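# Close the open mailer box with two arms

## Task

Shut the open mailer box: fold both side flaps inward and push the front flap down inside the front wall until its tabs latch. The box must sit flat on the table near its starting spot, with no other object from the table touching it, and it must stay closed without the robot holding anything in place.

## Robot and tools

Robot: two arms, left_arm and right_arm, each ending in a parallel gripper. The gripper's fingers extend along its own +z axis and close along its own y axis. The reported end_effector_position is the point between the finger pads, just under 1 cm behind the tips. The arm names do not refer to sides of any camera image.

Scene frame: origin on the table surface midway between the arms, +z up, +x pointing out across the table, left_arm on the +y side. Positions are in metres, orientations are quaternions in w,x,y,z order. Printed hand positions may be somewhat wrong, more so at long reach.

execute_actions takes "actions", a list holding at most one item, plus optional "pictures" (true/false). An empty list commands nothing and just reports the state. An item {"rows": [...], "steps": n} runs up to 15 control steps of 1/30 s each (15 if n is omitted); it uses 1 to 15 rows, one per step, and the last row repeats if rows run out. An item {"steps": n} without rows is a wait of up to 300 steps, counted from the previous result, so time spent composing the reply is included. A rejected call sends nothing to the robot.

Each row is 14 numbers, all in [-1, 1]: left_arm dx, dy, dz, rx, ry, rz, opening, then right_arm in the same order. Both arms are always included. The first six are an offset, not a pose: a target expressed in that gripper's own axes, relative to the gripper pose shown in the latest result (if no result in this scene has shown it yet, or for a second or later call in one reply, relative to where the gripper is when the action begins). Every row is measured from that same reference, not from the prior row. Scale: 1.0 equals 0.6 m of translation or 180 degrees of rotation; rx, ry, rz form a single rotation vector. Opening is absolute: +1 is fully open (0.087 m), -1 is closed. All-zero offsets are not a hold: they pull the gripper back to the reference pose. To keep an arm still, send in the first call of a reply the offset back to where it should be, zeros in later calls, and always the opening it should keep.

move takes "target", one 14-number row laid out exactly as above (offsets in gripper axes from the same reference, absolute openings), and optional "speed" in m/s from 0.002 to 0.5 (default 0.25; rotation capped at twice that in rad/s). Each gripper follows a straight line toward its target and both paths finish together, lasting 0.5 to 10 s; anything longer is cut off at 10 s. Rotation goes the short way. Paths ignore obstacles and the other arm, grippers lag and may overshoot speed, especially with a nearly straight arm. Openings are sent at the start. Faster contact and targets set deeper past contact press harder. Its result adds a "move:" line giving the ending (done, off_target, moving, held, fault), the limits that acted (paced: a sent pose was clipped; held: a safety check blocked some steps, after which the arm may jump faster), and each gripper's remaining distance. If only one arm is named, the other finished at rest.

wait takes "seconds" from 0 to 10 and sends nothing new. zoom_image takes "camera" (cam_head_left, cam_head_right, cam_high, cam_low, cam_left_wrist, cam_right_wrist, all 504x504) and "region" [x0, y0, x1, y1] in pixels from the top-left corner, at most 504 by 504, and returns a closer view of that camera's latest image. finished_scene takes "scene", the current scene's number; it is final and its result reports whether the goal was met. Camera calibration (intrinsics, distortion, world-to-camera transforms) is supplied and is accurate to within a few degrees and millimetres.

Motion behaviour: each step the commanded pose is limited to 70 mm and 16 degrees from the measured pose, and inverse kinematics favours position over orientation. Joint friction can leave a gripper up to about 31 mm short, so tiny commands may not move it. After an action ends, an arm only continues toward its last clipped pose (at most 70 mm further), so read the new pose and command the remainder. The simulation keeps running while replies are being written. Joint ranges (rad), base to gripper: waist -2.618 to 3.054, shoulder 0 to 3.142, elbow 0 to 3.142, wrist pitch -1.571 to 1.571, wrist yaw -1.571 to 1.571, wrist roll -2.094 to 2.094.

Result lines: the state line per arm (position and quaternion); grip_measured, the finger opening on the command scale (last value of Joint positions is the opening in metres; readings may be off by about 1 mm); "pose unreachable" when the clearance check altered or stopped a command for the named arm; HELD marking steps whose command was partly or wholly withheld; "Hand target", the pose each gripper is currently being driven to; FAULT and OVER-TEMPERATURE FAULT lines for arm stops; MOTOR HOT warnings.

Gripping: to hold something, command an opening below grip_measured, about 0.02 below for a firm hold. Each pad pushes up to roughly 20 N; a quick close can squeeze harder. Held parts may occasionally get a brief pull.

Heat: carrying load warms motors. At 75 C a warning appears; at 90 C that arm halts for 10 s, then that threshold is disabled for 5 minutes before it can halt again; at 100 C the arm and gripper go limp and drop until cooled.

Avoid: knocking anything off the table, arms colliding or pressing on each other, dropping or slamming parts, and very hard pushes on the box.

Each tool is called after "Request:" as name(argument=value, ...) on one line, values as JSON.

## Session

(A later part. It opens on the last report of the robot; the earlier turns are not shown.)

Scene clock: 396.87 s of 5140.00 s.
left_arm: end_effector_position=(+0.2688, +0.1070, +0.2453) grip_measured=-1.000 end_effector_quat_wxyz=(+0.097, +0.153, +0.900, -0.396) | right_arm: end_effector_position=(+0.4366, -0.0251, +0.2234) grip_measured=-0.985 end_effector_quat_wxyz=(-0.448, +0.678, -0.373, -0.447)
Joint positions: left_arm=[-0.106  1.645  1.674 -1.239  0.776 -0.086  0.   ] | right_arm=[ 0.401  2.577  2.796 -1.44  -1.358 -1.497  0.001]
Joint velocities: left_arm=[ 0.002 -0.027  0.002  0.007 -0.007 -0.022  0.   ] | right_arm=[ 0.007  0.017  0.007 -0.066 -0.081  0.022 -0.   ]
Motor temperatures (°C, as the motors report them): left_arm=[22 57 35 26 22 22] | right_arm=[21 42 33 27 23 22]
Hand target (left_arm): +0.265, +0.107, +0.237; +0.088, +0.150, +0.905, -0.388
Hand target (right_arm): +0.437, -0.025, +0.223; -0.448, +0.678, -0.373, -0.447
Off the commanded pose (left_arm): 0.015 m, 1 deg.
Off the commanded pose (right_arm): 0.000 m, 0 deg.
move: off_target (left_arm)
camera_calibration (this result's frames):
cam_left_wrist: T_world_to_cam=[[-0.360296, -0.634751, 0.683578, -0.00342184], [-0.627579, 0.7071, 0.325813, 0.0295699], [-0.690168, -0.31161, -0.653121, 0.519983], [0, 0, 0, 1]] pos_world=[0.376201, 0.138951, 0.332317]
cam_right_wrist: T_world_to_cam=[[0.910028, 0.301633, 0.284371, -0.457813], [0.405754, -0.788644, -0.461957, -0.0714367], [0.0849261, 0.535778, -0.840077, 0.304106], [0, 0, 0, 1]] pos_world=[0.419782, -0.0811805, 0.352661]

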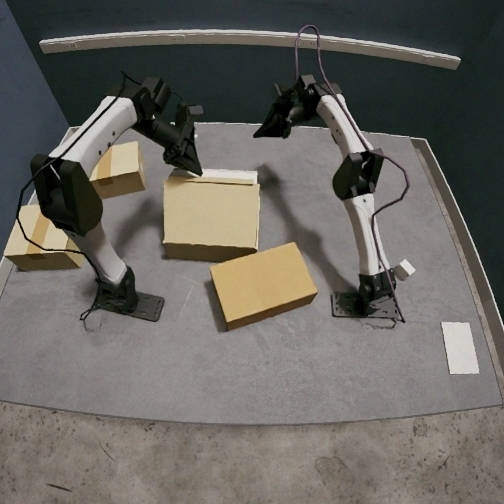

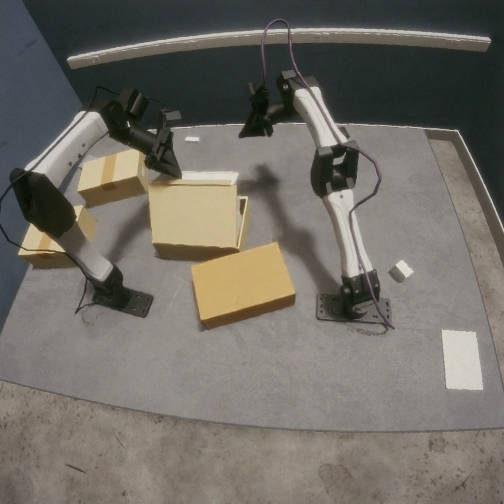

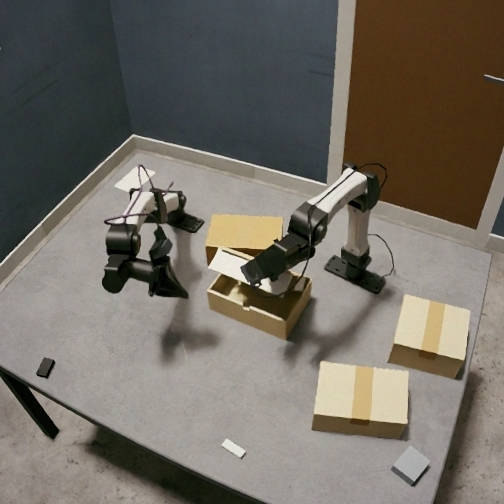

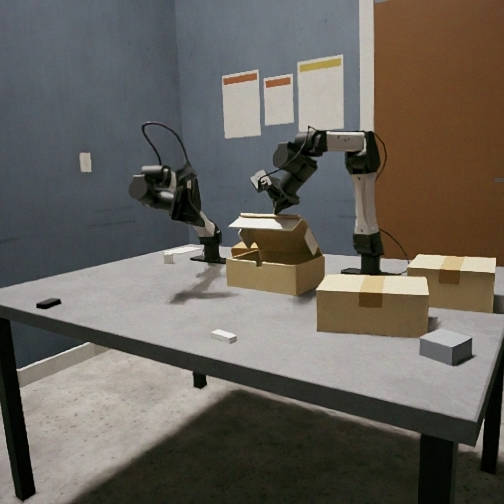

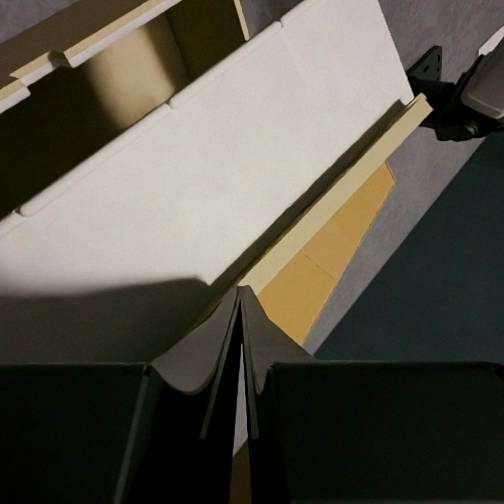

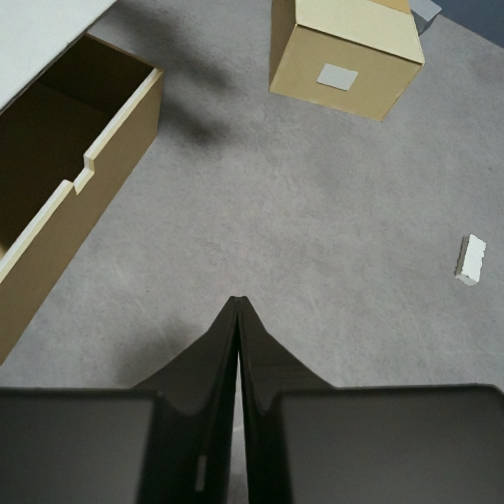

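Request:
move(target=[-0.02,0.08,0.064,0,0,0,-1, -0.143,0.065,-0.083,0,0,0,-1], speed=0.08)

Request:
move(target=[0,0,0,0,0,0,-1, -0.13,0.3,0.24,0,0.2,0,-1], speed=0.15)

Scene clock: 403.00 s of 5140.00 s.
left_arm: end_effector_position=(+0.2984, +0.1049, +0.2024) grip_measured=-1.000 end_effector_quat_wxyz=(+0.111, +0.161, +0.897, -0.397) | right_arm: end_effector_position=(+0.3902, -0.0705, +0.2996) grip_measured=-0.985 end_effector_quat_wxyz=(-0.464, +0.671, -0.381, -0.435)
Joint positions: left_arm=[-0.088  1.708  1.57  -1.059  0.783 -0.057  0.   ] | right_arm=[ 0.341  2.261  2.544 -1.561 -1.37  -1.572  0.001]
Joint velocities: left_arm=[ 0.002  0.012 -0.012  0.037 -0.066  0.037  0.   ] | right_arm=[ 0.002 -0.007 -0.046 -0.007 -0.051 -0.022  0.001]
Motor temperatures (°C, as the motors report them): left_arm=[22 54 34 26 22 22] | right_arm=[21 43 32 27 23 22]
Hand target (left_arm): +0.298, +0.108, +0.190; +0.097, +0.153, +0.900, -0.396
Hand target (right_arm): +0.387, -0.074, +0.303; -0.465, +0.668, -0.383, -0.437
Off the commanded pose (left_arm): 0.012 m, 2 deg.
Off the commanded pose (right_arm): 0.007 m, 3 deg.
joint sent to its limit (right arm) — the command would take joint 4 (wrist pitch) past its lower limit, so that joint was sent only as far as its limit.
After step 90, 1.47 s passed at rest.
move: off_target (left_arm, right_arm)
camera_calibration (this result's frames):
cam_left_wrist: T_world_to_cam=[[-0.384767, -0.627692, 0.676725, 0.0431688], [-0.634537, 0.712323, 0.299931, 0.07041], [-0.670311, -0.314003, -0.672372, 0.509956], [0, 0, 0, 1]] pos_world=[0.403117, 0.13707, 0.292549]
cam_right_wrist: T_world_to_cam=[[0.917857, 0.260497, 0.299465, -0.43406], [0.378808, -0.800183, -0.464985, -0.042608], [0.118499, 0.540229, -0.833133, 0.381516], [0, 0, 0, 1]] pos_world=[0.369336, -0.127129, 0.428027]

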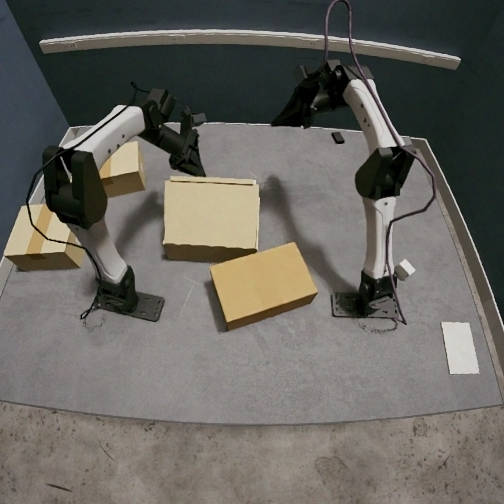

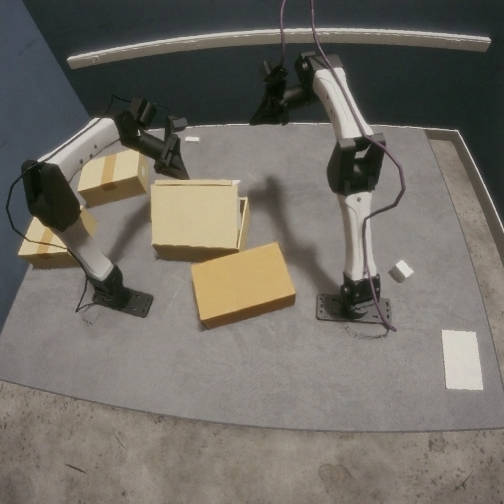

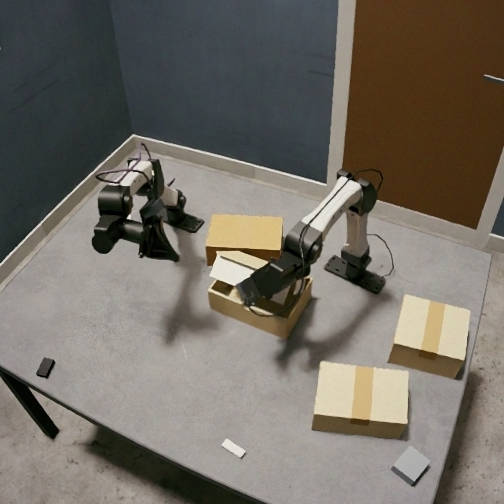

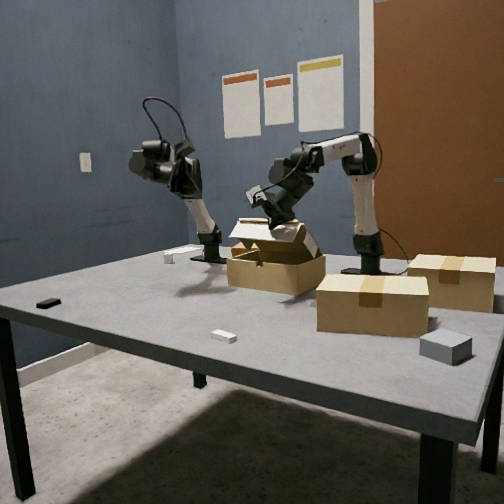

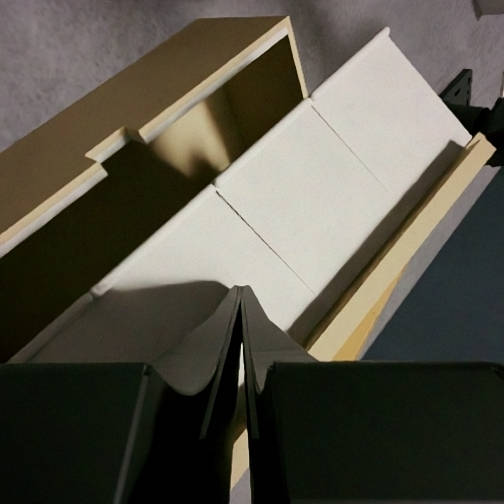

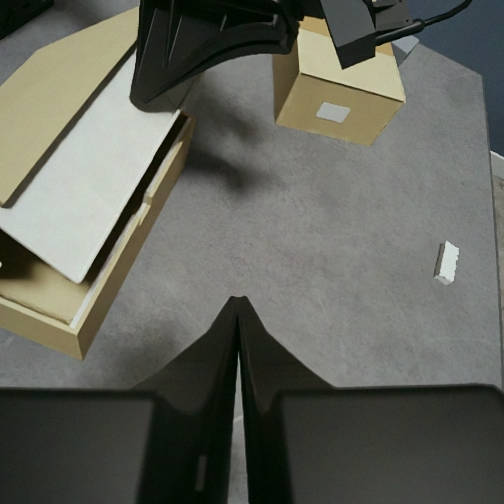

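Scene clock: 405.73 s of 5140.00 s.
left_arm: end_effector_position=(+0.2985, +0.1049, +0.2024) grip_measured=-1.000 end_effector_quat_wxyz=(+0.111, +0.161, +0.897, -0.397) | right_arm: end_effector_position=(+0.1656, +0.0222, +0.2887) grip_measured=-0.985 end_effector_quat_wxyz=(-0.320, +0.778, -0.498, -0.208)
Joint positions: left_arm=[-0.088  1.708  1.57  -1.058  0.783 -0.057  0.   ] | right_arm=[ 1.153  1.666  1.916 -1.095 -0.325 -0.771  0.001]
Joint velocities: left_arm=[ 0.012 -0.007 -0.007 -0.022 -0.007 -0.022  0.   ] | right_arm=[-0.002 -0.002 -0.002  0.007  0.037  0.051 -0.   ]
Motor temperatures (°C, as the motors report them): left_arm=[22 53 34 27 22 22] | right_arm=[21 43 32 27 23 22]
Hand target (left_arm): +0.298, +0.105, +0.202; +0.111, +0.161, +0.897, -0.397
Hand target (right_arm): +0.167, +0.024, +0.289; -0.317, +0.777, -0.504, -0.205
Off the commanded pose (left_arm): 0.000 m, 0 deg.
Off the commanded pose (right_arm): 0.005 m, 1 deg.
move: done
camera_calibration (this result's frames):
cam_left_wrist: T_world_to_cam=[[-0.385017, -0.627627, 0.676644, 0.0432605], [-0.634647, 0.712352, 0.299628, 0.0705576], [-0.670063, -0.314068, -0.672589, 0.509984], [0, 0, 0, 1]] pos_world=[0.403157, 0.137059, 0.292597]
cam_right_wrist: T_world_to_cam=[[0.906203, 0.287691, 0.309887, -0.2505], [0.262878, -0.957334, 0.120031, -0.0346835], [0.331197, -0.0273096, -0.943166, 0.358105], [0, 0, 0, 1]] pos_world=[0.117518, 0.0486428, 0.419543]

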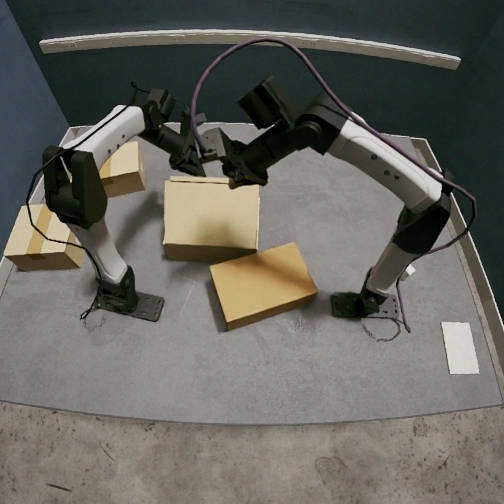

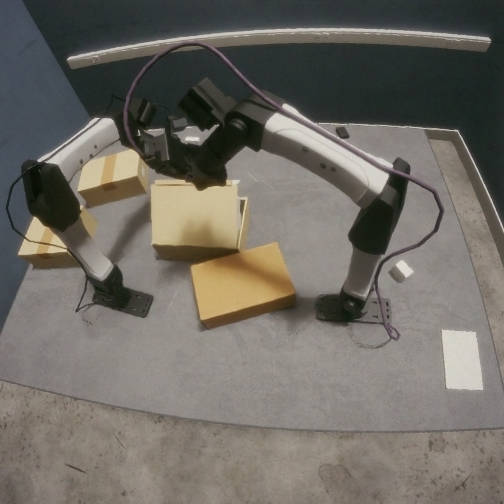

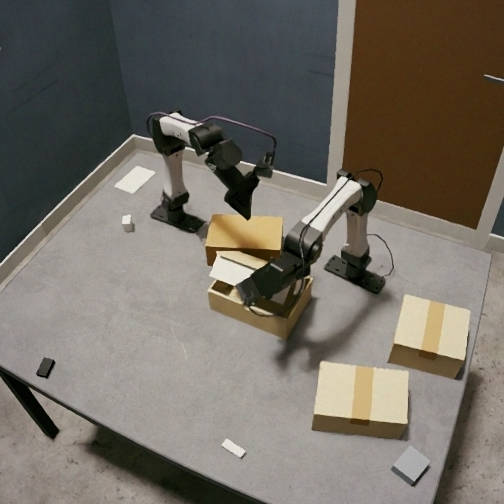

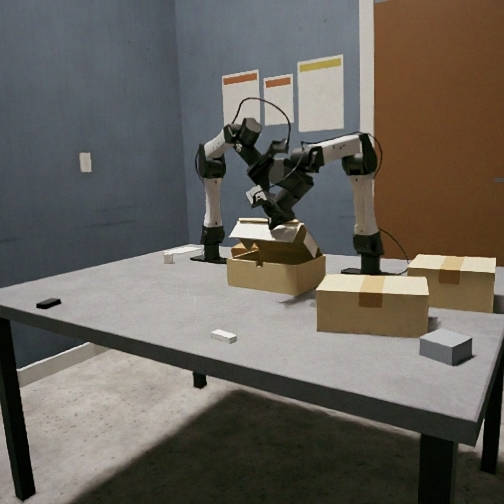

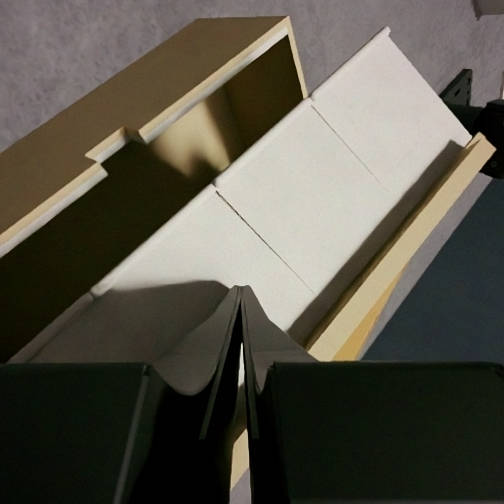

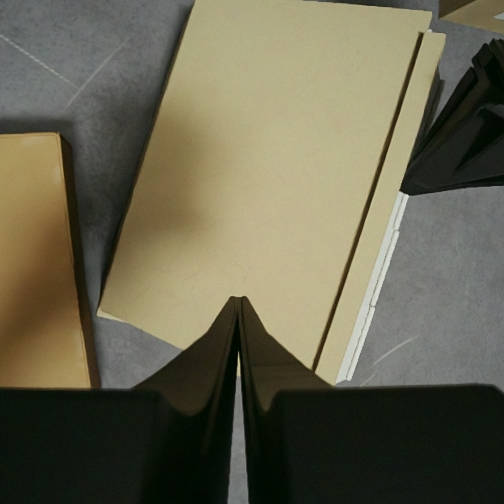

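Request:
move(target=[0.01,0.025,0.025,0,0.15,0,-1, 0.115,-0.05,0.22,0,0,0,-1], speed=0.07)

Scene clock: 412.17 s of 5140.00 s.
left_arm: end_effector_position=(+0.3023, +0.1057, +0.1828) grip_measured=-1.000 end_effector_quat_wxyz=(-0.031, +0.225, +0.903, -0.366) | right_arm: end_effector_position=(+0.2172, +0.0790, +0.1721) grip_measured=-0.985 end_effector_quat_wxyz=(-0.325, +0.777, -0.498, -0.209)
Joint positions: left_arm=[-0.119  2.076  2.015 -1.548  0.751  0.216  0.   ] | right_arm=[ 1.099  1.834  1.631 -0.645 -0.361 -0.81   0.001]
Joint velocities: left_arm=[ 0.002 -0.002  0.017  0.007 -0.066  0.022  0.   ] | right_arm=[ 0.007  0.012 -0.007 -0.051  0.037  0.051 -0.   ]
Motor temperatures (°C, as the motors report them): left_arm=[22 51 35 26 22 22] | right_arm=[21 42 33 28 23 22]
Hand target (left_arm): +0.299, +0.104, +0.179; -0.046, +0.227, +0.904, -0.360
Hand target (right_arm): +0.221, +0.079, +0.160; -0.320, +0.778, -0.498, -0.208
Off the commanded pose (left_arm): 0.004 m, 9 deg.
Off the commanded pose (right_arm): 0.013 m, 1 deg.
joint sent to its limit (left arm) — the command would take joint 4 (wrist pitch) past its lower limit, so that joint was sent only as far as its limit.
move: off_target (left_arm, right_arm)
camera_calibration (this result's frames):
cam_left_wrist: T_world_to_cam=[[-0.389345, -0.625593, 0.67605, 0.0597377], [-0.392012, 0.776719, 0.492985, -0.0372743], [-0.833509, -0.0730782, -0.547652, 0.500688], [0, 0, 0, 1]] pos_world=[0.425974, 0.102913, 0.252192]
cam_right_wrist: T_world_to_cam=[[0.906127, 0.282855, 0.314526, -0.277907], [0.260659, -0.958974, 0.111472, 0.0222551], [0.333153, -0.019024, -0.942681, 0.231397], [0, 0, 0, 1]] pos_world=[0.168928, 0.104352, 0.303061]

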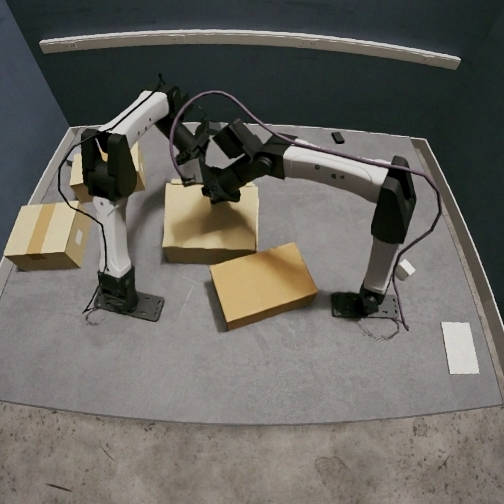

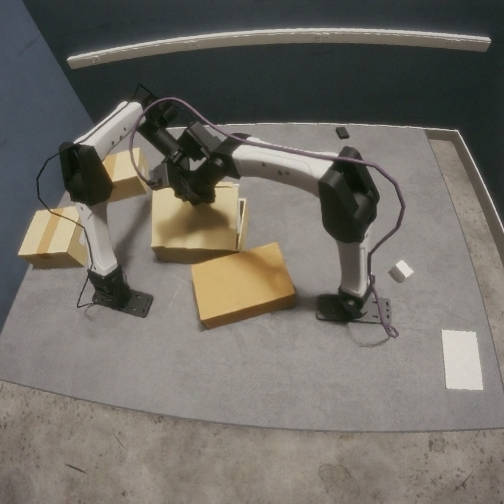

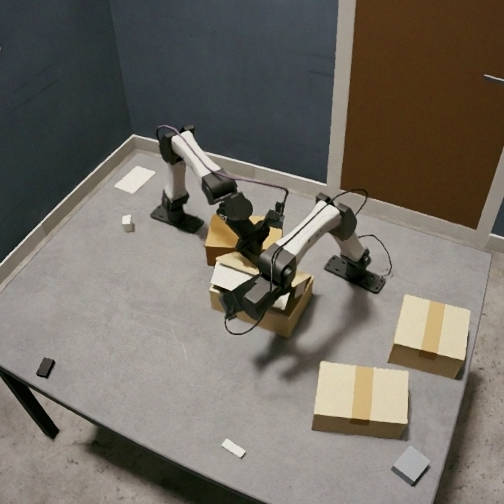

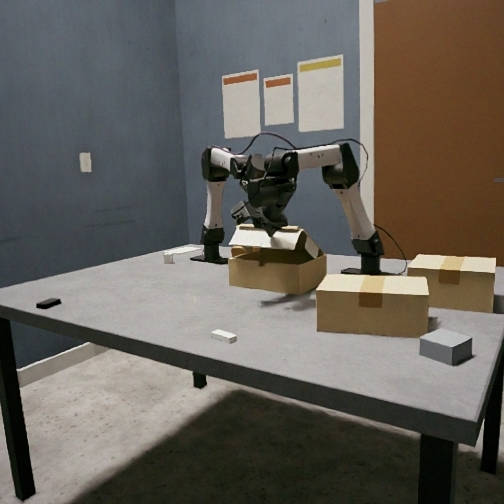

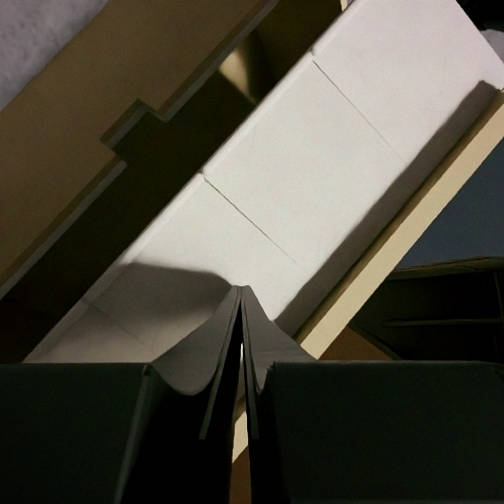

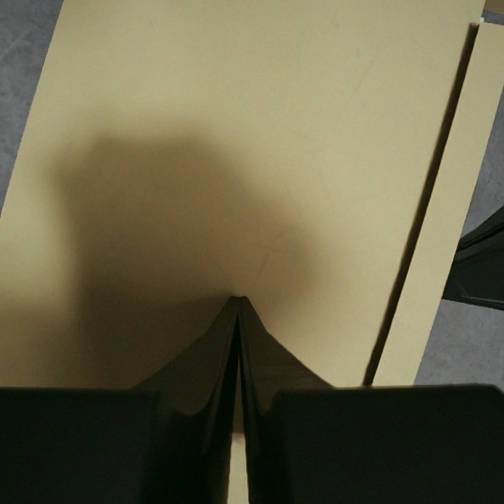

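Request:
move(target=[0.005,0.028,0.03,0.2,0,0,-1, 0,0,0,0,0,0,-1], speed=0.06)

Scene clock: 420.40 s of 5140.00 s.
left_arm: end_effector_position=(+0.3058, +0.1032, +0.1667) grip_measured=-1.000 end_effector_quat_wxyz=(-0.018, +0.184, +0.774, -0.606) | right_arm: end_effector_position=(+0.2175, +0.0794, +0.1724) grip_measured=-0.985 end_effector_quat_wxyz=(-0.326, +0.777, -0.497, -0.209)
Joint positions: left_arm=[ 0.018  2.178  1.778 -1.556  1.28   0.605  0.   ] | right_arm=[ 1.099  1.834  1.631 -0.643 -0.361 -0.811  0.001]
Joint velocities: left_arm=[-0.032  0.007 -0.017  0.007  0.007 -0.007  0.   ] | right_arm=[ 0.002 -0.007 -0.007  0.007 -0.066  0.037  0.   ]
Motor temperatures (°C, as the motors report them): left_arm=[22 50 34 26 22 22] | right_arm=[21 41 33 28 23 22]
Hand target (left_arm): +0.302, +0.106, +0.157; -0.039, +0.165, +0.776, -0.608
Hand target (right_arm): +0.217, +0.079, +0.172; -0.325, +0.777, -0.498, -0.209
Off the commanded pose (left_arm): 0.010 m, 10 deg.
Off the commanded pose (right_arm): 0.000 m, 0 deg.
joint sent to its limit (left arm) — the command would take joint 4 (wrist pitch) past its lower limit, so that joint was sent only as far as its limit.
move: off_target (left_arm)
camera_calibration (this result's frames):
cam_left_wrist: T_world_to_cam=[[-0.268565, -0.192549, 0.943821, -0.0558502], [-0.39136, 0.917115, 0.0757389, 0.0288549], [-0.880176, -0.349033, -0.321661, 0.499726], [0, 0, 0, 1]] pos_world=[0.43614, 0.137204, 0.211269]
cam_right_wrist: T_world_to_cam=[[0.905669, 0.282574, 0.316095, -0.27843], [0.26078, -0.959088, 0.110198, 0.0227032], [0.334302, -0.0173716, -0.942306, 0.23115], [0, 0, 0, 1]] pos_world=[0.16897, 0.104467, 0.303322]

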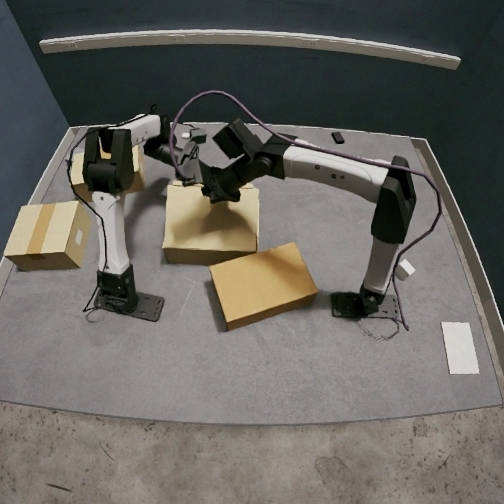

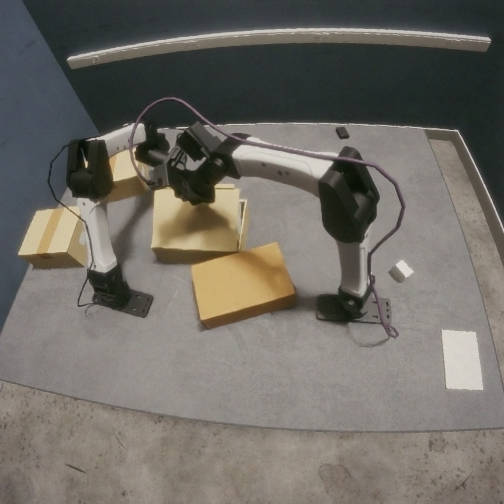

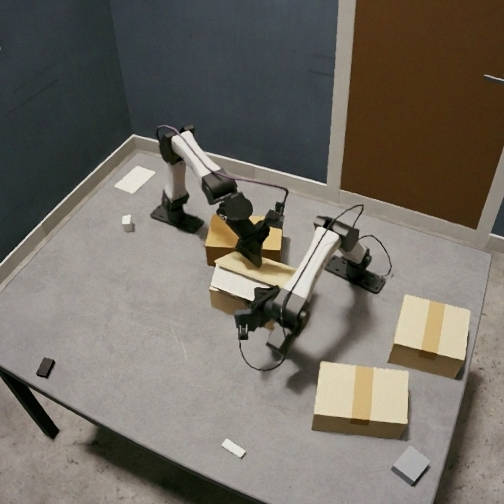

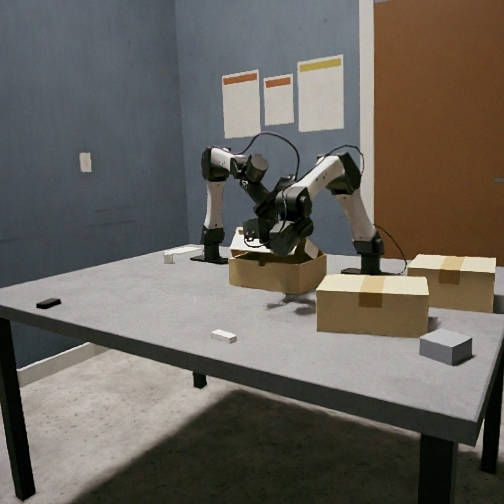

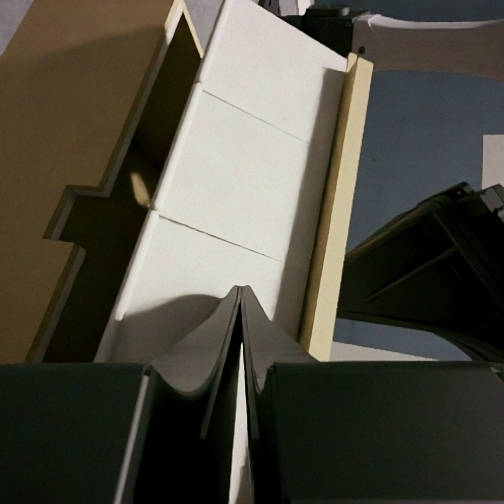

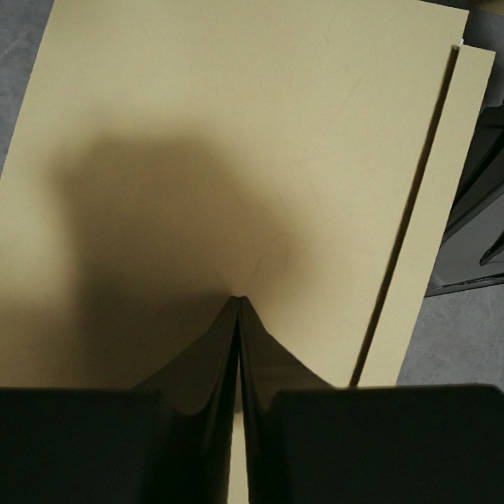

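Request:
move(target=[0,0.04,0.06,0,0,0,-1, 0.03,0.012,0.033,0,0,0,-1], speed=0.04)

Scene clock: 424.87 s of 5140.00 s.
left_arm: end_effector_position=(+0.3077, +0.0774, +0.1394) grip_measured=-1.000 end_effector_quat_wxyz=(-0.012, +0.185, +0.772, -0.608) | right_arm: end_effector_position=(+0.2176, +0.0796, +0.1515) grip_measured=-0.985 end_effector_quat_wxyz=(-0.326, +0.776, -0.497, -0.209)
Joint positions: left_arm=[-0.045  2.153  1.643 -1.216  1.304  0.376  0.   ] | right_arm=[ 1.099  1.834  1.547 -0.558 -0.361 -0.811  0.001]
Joint velocities: left_arm=[-0.007 -0.002  0.017 -0.022  0.066 -0.037  0.   ] | right_arm=[-0.007 -0.007 -0.002  0.066 -0.022 -0.139 -0.   ]
Motor temperatures (°C, as the motors report them): left_arm=[22 50 34 26 22 22] | right_arm=[21 41 33 29 22 22]
Hand target (left_arm): +0.302, +0.075, +0.135; -0.019, +0.185, +0.773, -0.607
Hand target (right_arm): +0.218, +0.080, +0.145; -0.325, +0.777, -0.497, -0.209
Off the commanded pose (left_arm): 0.007 m, 1 deg.
Off the commanded pose (right_arm): 0.007 m, 0 deg.
move: done
camera_calibration (this result's frames):
cam_left_wrist: T_world_to_cam=[[-0.27798, -0.186272, 0.942353, -0.0319867], [-0.396344, 0.91586, 0.06412, 0.0585966], [-0.875008, -0.355672, -0.328418, 0.483433], [0, 0, 0, 1]] pos_world=[0.437341, 0.112319, 0.185154]
cam_right_wrist: T_world_to_cam=[[0.90543, 0.282154, 0.317153, -0.272062], [0.260698, -0.959234, 0.109123, 0.0253427], [0.335013, -0.0161218, -0.942076, 0.211185], [0, 0, 0, 1]] pos_world=[0.168977, 0.104478, 0.282472]

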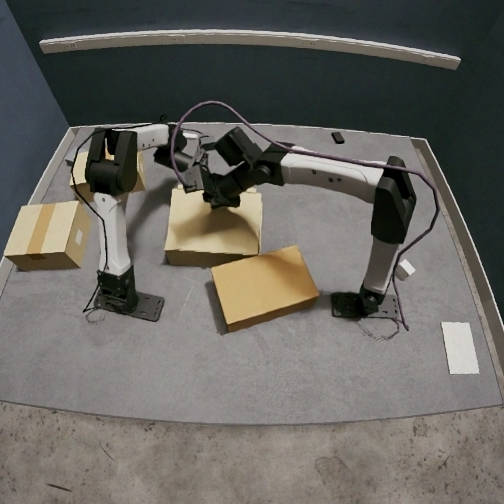

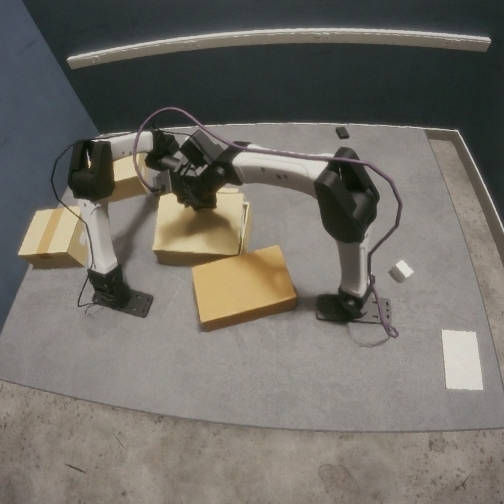

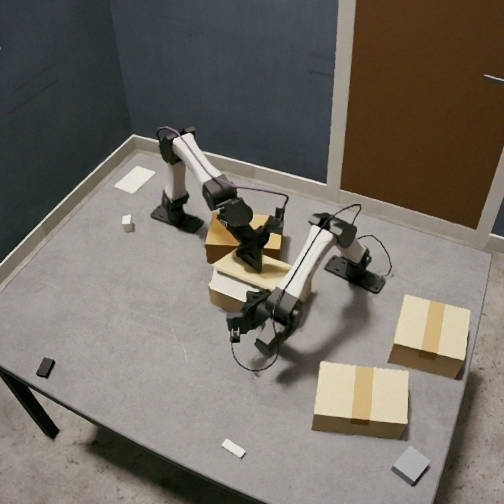

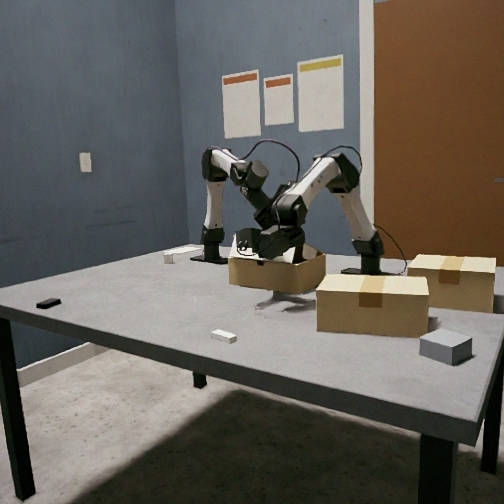

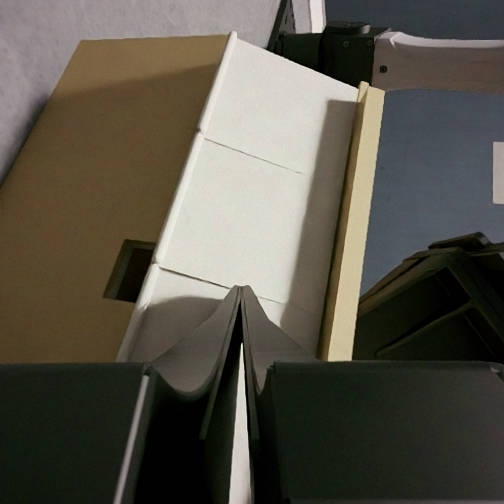

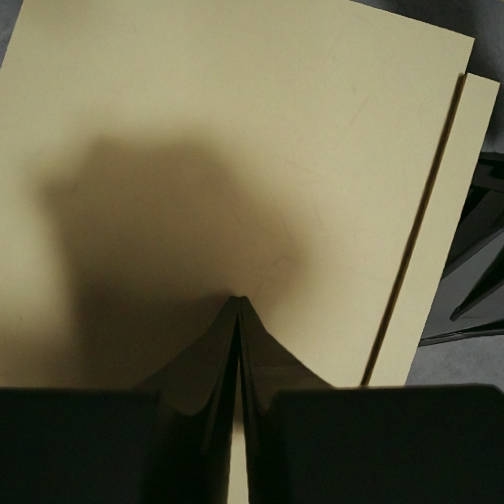

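Request:
move(target=[-0.05,-0.05,-0.13,0,0,0,0.0, -0.015,0,-0.015,0,0,0,-1], speed=0.08)

Scene clock: 430.10 s of 5140.00 s.
left_arm: end_effector_position=(+0.3470, +0.1321, +0.1917) grip_measured=+0.000 end_effector_quat_wxyz=(+0.042, +0.157, +0.786, -0.597) | right_arm: end_effector_position=(+0.2160, +0.0769, +0.1494) grip_measured=-0.985 end_effector_quat_wxyz=(-0.320, +0.778, -0.500, -0.209)
Joint positions: left_arm=[ 0.114  2.188  1.929 -1.555  1.274  0.521  0.044] | right_arm=[ 1.099  1.834  1.547 -0.573 -0.361 -0.811  0.001]
Joint velocities: left_arm=[-0.007  0.002  0.007 -0.081  0.022  0.037  0.   ] | right_arm=[-0.002 -0.017  0.002 -0.081 -0.037  0.037  0.001]
Motor temperatures (°C, as the motors report them): left_arm=[22 50 34 26 22 22] | right_arm=[21 41 33 29 22 22]
Hand target (left_arm): +0.347, +0.135, +0.194; +0.037, +0.151, +0.790, -0.593
Hand target (right_arm): +0.214, +0.079, +0.163; -0.327, +0.776, -0.497, -0.209
Off the commanded pose (left_arm): 0.004 m, 7 deg.
Off the commanded pose (right_arm): 0.015 m, 1 deg.
joint sent to its limit (left arm) — the command would take joint 4 (wrist pitch) past its lower limit, so that joint was sent only as far as its limit.
After step 90, 0.77 s passed at rest.
move: off_target (left_arm, right_arm)
camera_calibration (this result's frames):
cam_left_wrist: T_world_to_cam=[[-0.303476, -0.233016, 0.923908, -0.0415668], [-0.500646, 0.864, 0.0534595, 0.0658154], [-0.810713, -0.446327, -0.378862, 0.55383], [0, 0, 0, 1]] pos_world=[0.469333, 0.180639, 0.24471]
cam_right_wrist: T_world_to_cam=[[0.907724, 0.286189, 0.306811, -0.268526], [0.261539, -0.957754, 0.119599, 0.0215499], [0.328077, -0.0283201, -0.944226, 0.212414], [0, 0, 0, 1]] pos_world=[0.168423, 0.103504, 0.280376]

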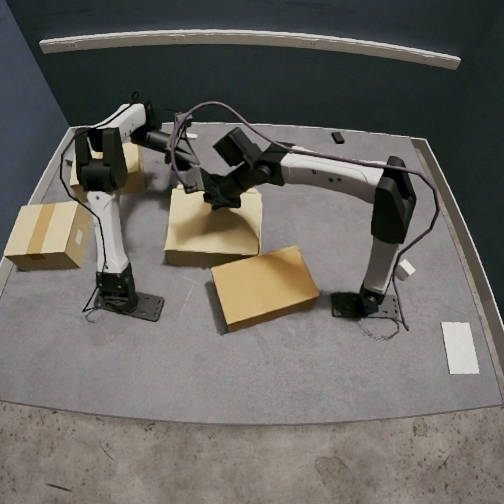

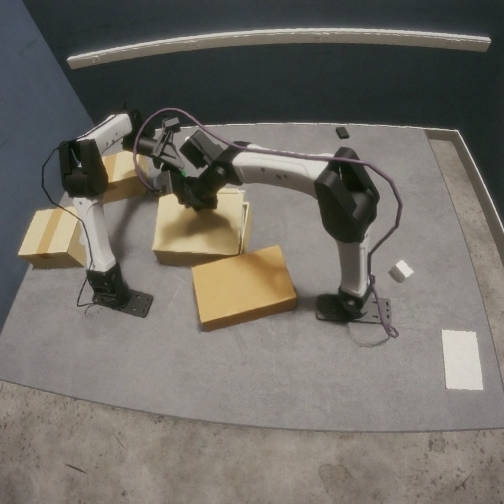

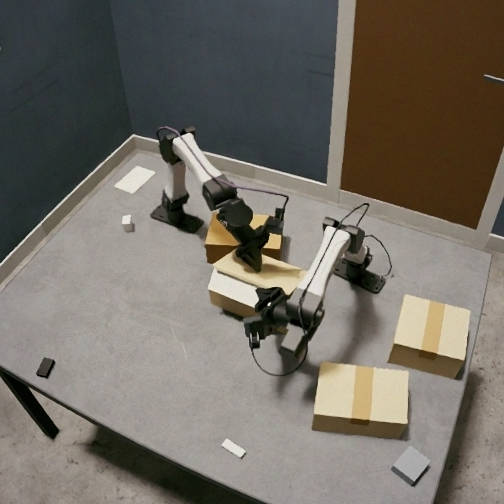

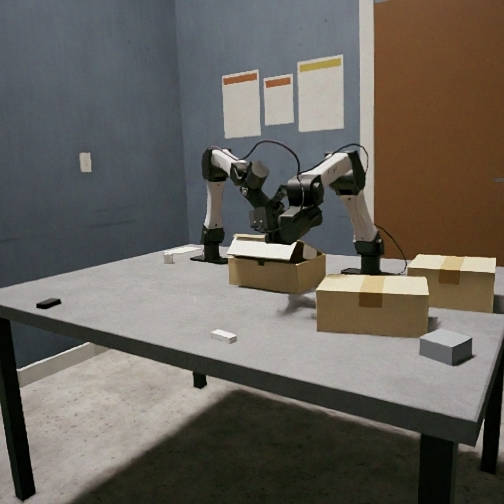

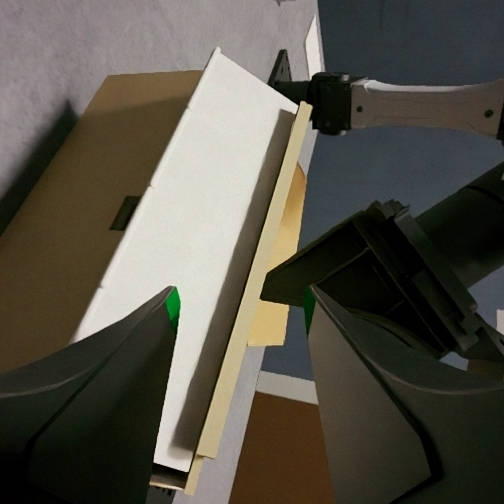

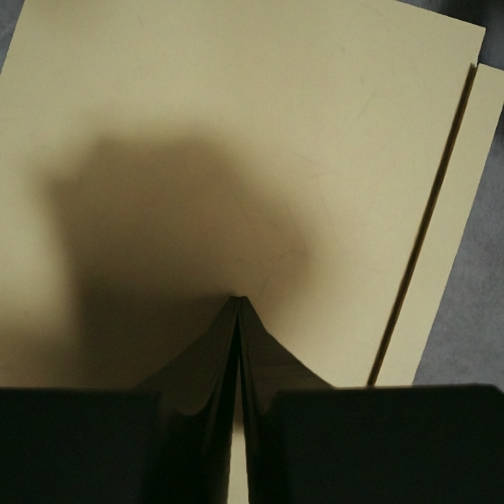

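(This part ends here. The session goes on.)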